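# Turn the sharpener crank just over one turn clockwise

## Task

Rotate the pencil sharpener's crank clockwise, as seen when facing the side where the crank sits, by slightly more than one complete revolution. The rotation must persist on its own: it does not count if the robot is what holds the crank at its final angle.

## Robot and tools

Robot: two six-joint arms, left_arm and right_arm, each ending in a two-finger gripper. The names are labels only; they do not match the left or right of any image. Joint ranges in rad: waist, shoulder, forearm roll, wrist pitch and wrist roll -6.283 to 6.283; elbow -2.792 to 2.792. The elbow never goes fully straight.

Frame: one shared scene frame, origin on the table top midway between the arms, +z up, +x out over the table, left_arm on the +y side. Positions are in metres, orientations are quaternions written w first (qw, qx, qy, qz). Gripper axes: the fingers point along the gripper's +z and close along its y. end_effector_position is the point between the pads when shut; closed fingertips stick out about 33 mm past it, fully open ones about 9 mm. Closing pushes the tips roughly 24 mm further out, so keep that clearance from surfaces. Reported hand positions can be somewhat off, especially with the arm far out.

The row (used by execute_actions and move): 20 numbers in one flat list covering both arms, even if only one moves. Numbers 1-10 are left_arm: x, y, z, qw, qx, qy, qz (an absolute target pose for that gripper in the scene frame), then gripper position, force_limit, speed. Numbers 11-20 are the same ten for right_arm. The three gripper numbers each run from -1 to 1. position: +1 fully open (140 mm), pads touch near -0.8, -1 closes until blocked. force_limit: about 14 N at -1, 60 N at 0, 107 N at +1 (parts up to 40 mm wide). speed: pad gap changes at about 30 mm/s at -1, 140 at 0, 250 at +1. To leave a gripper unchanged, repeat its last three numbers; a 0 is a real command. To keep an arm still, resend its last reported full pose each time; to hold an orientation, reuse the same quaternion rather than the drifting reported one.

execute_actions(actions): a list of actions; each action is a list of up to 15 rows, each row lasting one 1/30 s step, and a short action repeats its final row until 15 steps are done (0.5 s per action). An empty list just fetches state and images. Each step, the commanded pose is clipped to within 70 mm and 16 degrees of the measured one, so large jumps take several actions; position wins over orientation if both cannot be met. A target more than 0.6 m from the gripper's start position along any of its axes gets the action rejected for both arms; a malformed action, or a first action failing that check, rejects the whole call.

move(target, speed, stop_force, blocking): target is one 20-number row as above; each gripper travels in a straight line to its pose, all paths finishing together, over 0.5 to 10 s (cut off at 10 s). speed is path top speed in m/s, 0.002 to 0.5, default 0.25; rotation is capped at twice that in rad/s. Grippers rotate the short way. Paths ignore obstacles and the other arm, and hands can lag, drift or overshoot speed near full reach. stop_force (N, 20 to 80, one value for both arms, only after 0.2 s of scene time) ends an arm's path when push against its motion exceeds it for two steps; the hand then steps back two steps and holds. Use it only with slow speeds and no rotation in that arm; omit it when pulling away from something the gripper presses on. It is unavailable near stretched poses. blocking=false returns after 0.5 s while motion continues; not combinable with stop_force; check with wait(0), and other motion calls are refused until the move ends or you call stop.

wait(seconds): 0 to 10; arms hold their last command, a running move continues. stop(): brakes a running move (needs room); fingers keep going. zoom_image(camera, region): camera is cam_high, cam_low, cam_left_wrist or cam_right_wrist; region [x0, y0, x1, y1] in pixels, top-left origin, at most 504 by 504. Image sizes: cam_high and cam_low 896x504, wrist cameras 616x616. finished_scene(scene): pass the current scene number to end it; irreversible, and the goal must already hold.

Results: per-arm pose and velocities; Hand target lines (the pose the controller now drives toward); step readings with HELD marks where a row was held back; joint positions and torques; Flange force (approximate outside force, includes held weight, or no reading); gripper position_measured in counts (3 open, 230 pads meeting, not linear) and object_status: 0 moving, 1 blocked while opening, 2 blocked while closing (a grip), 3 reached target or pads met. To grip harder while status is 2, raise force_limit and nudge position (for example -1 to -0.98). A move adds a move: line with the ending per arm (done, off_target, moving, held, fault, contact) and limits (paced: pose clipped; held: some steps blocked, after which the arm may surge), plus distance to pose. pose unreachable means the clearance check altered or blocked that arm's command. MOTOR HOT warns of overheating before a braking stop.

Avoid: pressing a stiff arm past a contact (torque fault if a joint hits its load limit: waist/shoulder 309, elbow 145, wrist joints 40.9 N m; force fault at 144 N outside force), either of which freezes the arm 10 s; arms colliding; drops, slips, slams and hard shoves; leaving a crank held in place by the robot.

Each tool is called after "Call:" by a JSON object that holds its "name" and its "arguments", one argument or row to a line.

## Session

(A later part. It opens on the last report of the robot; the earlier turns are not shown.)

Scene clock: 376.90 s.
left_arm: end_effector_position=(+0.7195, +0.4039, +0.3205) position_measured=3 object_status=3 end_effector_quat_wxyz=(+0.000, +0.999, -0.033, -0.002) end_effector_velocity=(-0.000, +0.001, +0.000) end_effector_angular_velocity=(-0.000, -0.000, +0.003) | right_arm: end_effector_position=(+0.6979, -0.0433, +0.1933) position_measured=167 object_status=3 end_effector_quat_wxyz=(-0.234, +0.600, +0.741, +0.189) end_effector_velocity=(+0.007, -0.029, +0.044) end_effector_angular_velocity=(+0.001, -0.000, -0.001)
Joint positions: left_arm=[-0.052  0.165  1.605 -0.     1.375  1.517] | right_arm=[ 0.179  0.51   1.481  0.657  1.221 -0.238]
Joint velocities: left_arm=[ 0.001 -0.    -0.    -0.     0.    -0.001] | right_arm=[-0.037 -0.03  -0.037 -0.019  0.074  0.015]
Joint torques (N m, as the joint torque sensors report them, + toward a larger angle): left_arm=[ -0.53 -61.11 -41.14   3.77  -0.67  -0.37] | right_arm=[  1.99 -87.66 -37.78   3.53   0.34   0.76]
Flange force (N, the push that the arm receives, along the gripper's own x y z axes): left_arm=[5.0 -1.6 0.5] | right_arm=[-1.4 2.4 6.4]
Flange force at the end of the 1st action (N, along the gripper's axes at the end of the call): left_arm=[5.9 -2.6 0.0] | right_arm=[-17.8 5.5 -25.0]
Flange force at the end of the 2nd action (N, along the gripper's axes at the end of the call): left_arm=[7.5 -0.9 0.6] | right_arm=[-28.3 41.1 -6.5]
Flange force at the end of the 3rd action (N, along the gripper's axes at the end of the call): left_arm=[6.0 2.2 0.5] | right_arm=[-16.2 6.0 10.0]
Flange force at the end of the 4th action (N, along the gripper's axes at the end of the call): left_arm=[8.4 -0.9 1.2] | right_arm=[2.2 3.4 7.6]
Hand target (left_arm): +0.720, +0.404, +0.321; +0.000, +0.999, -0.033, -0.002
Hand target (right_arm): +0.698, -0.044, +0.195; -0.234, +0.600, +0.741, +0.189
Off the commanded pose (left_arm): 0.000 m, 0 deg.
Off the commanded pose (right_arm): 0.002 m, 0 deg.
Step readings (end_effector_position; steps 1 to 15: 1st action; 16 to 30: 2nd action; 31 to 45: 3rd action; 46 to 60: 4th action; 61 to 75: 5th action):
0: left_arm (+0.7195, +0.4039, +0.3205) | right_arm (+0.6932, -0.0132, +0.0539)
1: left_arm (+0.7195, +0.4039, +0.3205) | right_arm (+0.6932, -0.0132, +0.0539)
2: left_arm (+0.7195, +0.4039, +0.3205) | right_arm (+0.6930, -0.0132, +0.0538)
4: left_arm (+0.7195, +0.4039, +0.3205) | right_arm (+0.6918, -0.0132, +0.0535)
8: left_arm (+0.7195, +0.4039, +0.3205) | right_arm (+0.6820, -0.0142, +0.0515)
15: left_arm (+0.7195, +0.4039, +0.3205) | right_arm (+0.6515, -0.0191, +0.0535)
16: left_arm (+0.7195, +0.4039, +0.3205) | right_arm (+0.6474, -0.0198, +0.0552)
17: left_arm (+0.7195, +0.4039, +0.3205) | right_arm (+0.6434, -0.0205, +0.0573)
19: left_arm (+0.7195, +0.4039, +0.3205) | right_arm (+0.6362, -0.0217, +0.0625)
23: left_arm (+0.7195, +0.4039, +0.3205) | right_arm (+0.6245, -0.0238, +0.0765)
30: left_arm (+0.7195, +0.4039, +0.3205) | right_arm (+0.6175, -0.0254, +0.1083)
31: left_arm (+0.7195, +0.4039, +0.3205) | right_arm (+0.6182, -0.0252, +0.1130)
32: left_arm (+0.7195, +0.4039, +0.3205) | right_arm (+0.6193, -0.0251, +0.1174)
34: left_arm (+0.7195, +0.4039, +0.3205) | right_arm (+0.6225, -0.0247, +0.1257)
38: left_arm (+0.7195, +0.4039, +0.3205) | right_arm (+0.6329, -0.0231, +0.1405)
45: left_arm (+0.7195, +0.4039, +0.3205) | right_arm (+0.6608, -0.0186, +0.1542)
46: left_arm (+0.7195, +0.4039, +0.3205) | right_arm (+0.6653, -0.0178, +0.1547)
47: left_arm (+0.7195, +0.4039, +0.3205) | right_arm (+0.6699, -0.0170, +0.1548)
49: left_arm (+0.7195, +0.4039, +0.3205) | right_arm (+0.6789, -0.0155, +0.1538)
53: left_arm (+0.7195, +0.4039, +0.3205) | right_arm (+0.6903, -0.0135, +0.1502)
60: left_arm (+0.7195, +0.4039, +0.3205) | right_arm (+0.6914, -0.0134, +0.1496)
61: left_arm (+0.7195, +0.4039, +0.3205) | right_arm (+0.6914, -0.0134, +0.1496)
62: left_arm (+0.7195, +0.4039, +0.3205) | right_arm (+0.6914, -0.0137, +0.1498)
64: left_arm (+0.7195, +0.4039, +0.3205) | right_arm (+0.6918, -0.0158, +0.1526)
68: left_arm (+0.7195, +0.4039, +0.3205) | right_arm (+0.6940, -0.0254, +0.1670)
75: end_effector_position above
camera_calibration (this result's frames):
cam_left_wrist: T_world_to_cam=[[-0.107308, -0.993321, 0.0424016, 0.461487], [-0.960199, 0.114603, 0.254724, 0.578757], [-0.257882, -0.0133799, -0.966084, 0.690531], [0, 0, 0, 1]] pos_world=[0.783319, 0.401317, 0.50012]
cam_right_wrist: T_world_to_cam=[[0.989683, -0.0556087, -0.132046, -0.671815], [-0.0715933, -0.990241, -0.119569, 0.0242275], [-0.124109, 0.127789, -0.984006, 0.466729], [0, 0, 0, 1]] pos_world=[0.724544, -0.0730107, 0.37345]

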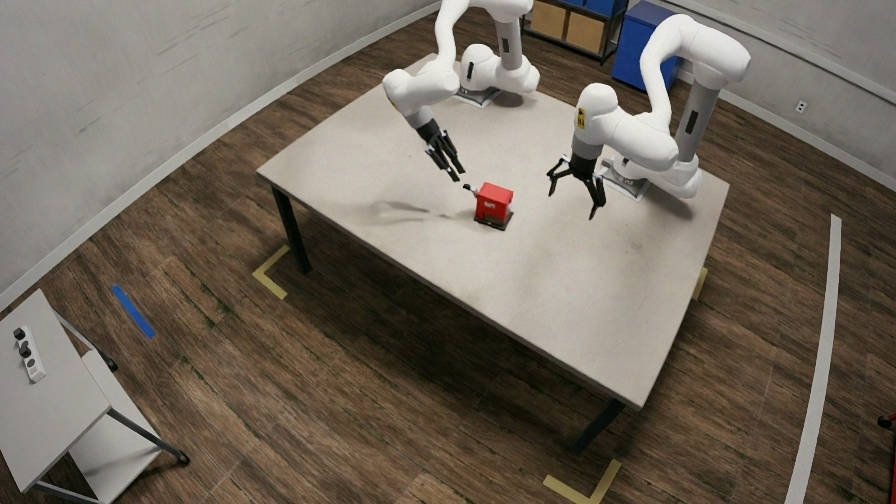

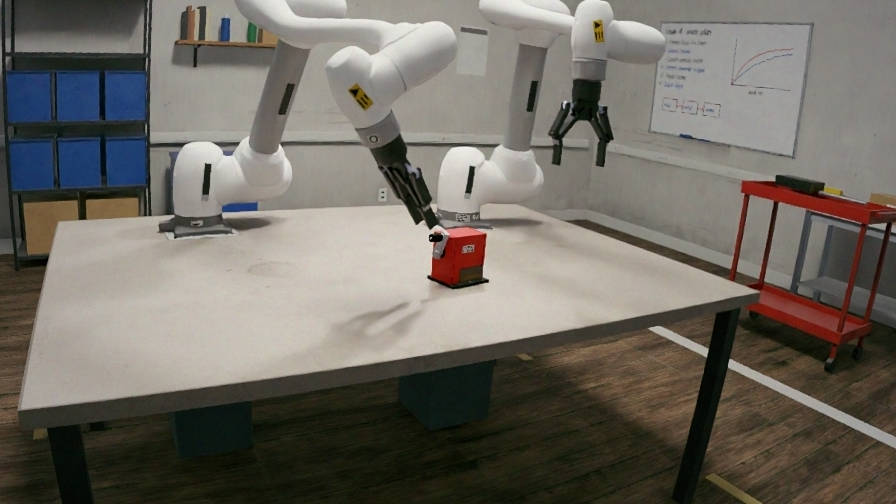

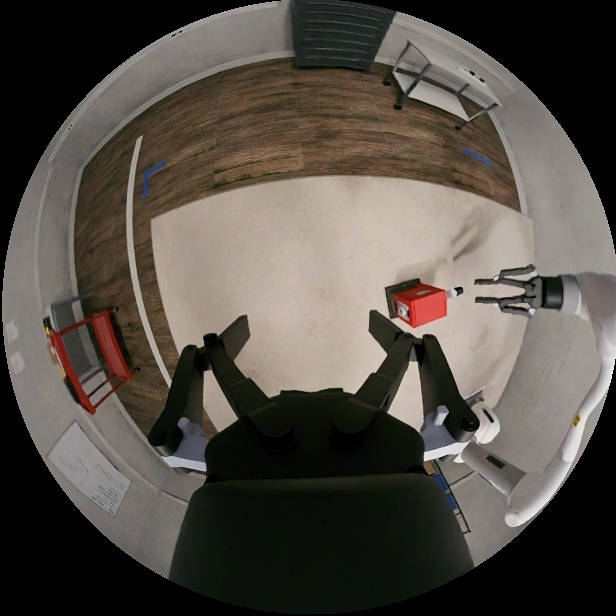

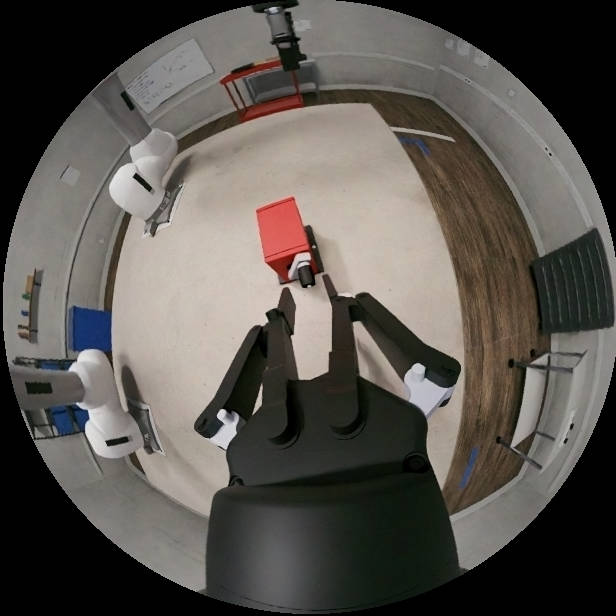

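Call:
{"name": "wait", "arguments": {
  "seconds": 1.5
}}

Call:
{"name": "zoom_image", "arguments": {
  "camera": "cam_low",
  "region": [400, 190, 500, 295]
}}

Call:
{"name": "zoom_image", "arguments": {
  "camera": "cam_high",
  "region": [440, 160, 530, 240]
}}

Scene clock: 381.07 s.
left_arm: end_effector_position=(+0.7195, +0.4039, +0.3205) position_measured=3 object_status=3 end_effector_quat_wxyz=(+0.000, +0.999, -0.033, -0.002) end_effector_velocity=(+0.000, -0.000, -0.000) end_effector_angular_velocity=(-0.001, -0.000, +0.001) | right_arm: end_effector_position=(+0.6980, -0.0443, +0.1947) position_measured=167 object_status=3 end_effector_quat_wxyz=(-0.234, +0.600, +0.741, +0.189) end_effector_velocity=(-0.000, -0.000, -0.001) end_effector_angular_velocity=(-0.001, -0.000, +0.001)
Joint positions: left_arm=[-0.052  0.165  1.605 -0.     1.375  1.517] | right_arm=[ 0.178  0.509  1.48   0.656  1.223 -0.237]
Joint velocities: left_arm=[ 0.     0.    -0.    -0.001 -0.    -0.   ] | right_arm=[ 0.    -0.     0.001 -0.001 -0.001 -0.001]
Joint torques (N m, as the joint torque sensors report them, + toward a larger angle): left_arm=[ -0.57 -62.78 -41.47   3.57  -0.57  -0.32] | right_arm=[ -3.57 -93.36 -39.87   4.43   0.53   1.14]
Flange force (N, the push that the arm receives, along the gripper's own x y z axes): left_arm=[7.2 -1.4 1.7] | right_arm=[0.2 3.0 5.9]
Hand target (left_arm): +0.720, +0.404, +0.321; +0.000, +0.999, -0.033, -0.002
Hand target (right_arm): +0.698, -0.044, +0.195; -0.234, +0.600, +0.741, +0.189
Off the commanded pose (left_arm): 0.000 m, 0 deg.
Off the commanded pose (right_arm): 0.000 m, 0 deg.
wait: 1.50 s; at rest from the start
camera_calibration (this result's frames):
cam_left_wrist: T_world_to_cam=[[-0.107309, -0.993321, 0.0424017, 0.461487], [-0.960199, 0.114604, 0.254724, 0.578756], [-0.257883, -0.01338, -0.966084, 0.690531], [0, 0, 0, 1]] pos_world=[0.783319, 0.401317, 0.50012]
cam_right_wrist: T_world_to_cam=[[0.989658, -0.0554835, -0.132281, -0.671759], [-0.0714884, -0.990259, -0.119488, 0.0233342], [-0.124363, 0.127709, -0.983984, 0.468382], [0, 0, 0, 1]] pos_world=[0.724729, -0.0739813, 0.374808]

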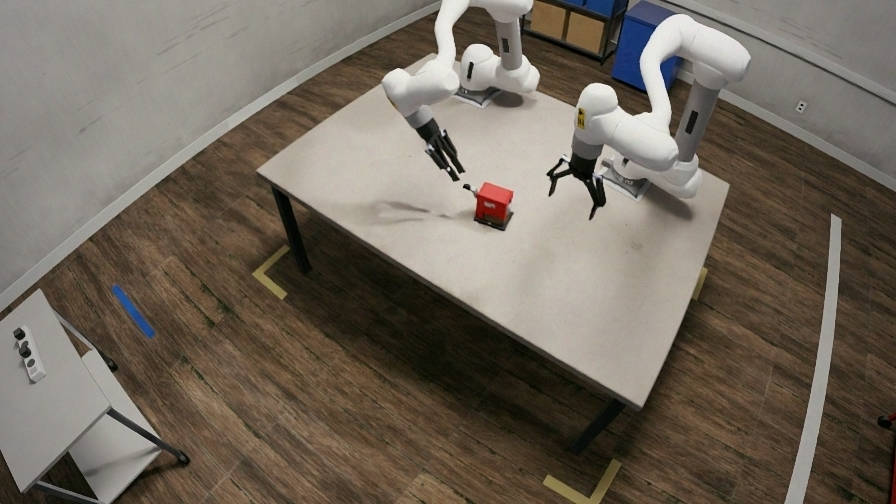

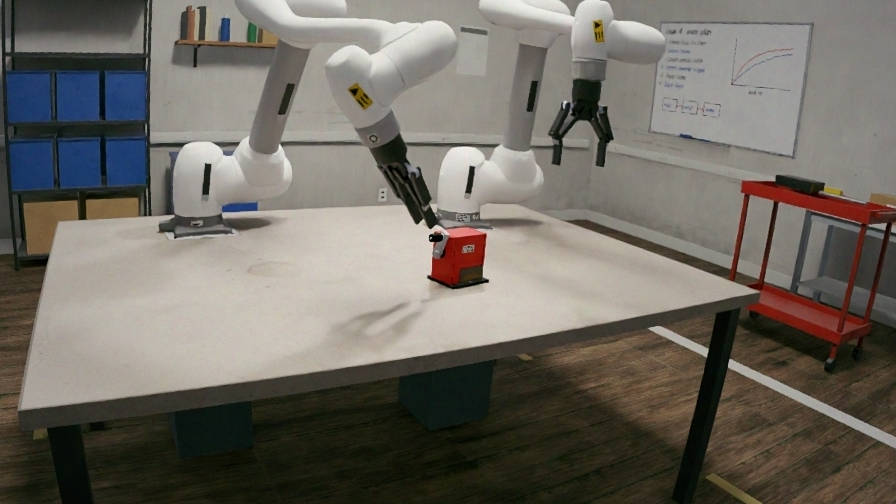

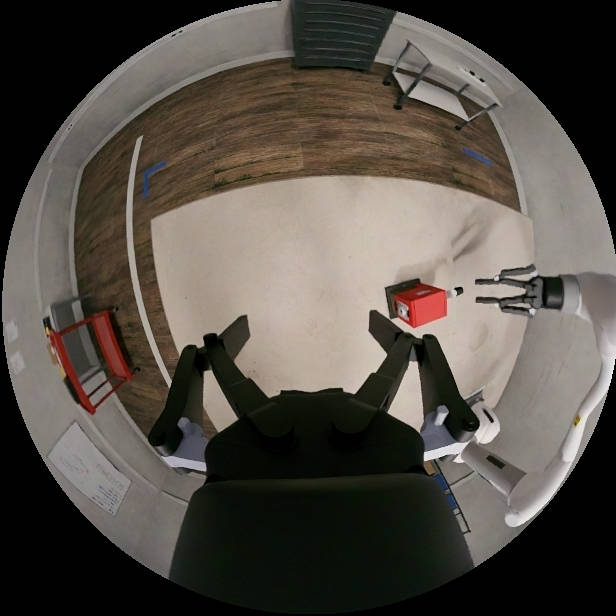

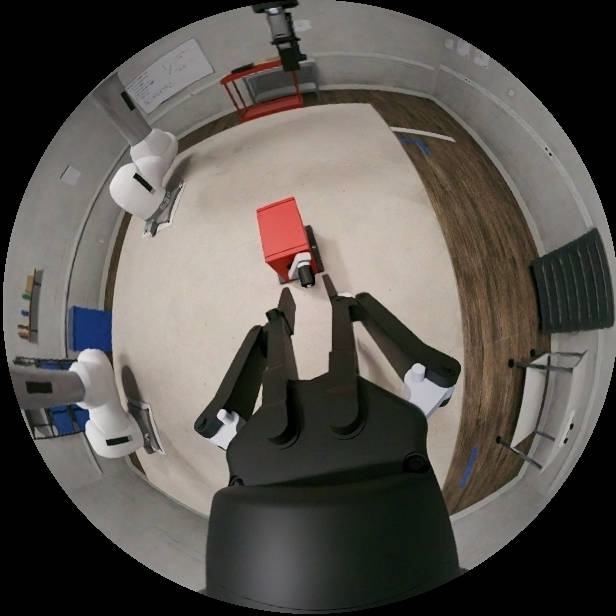

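Region (400, 190, 500, 295) of cam_low's 896x504 image, scaled by 4.800, with more detail than that image has; it fills the left 480 columns of this view, and the rest is white.

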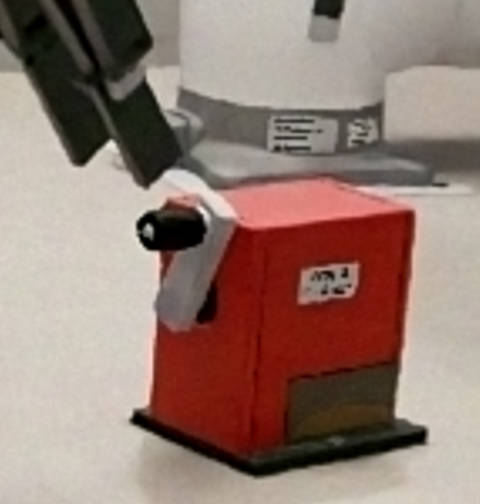

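Region (440, 160, 530, 240) of cam_high's 896x504 image, scaled by 5.600, with more detail than that image has.

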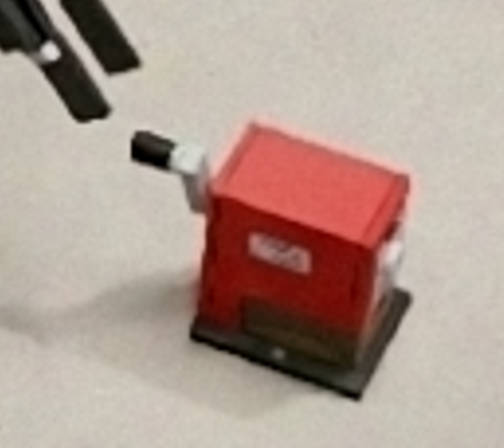

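Call:
{"name": "finished_scene", "arguments": {
  "scene": 2
}}

The scene is finished: the task was done.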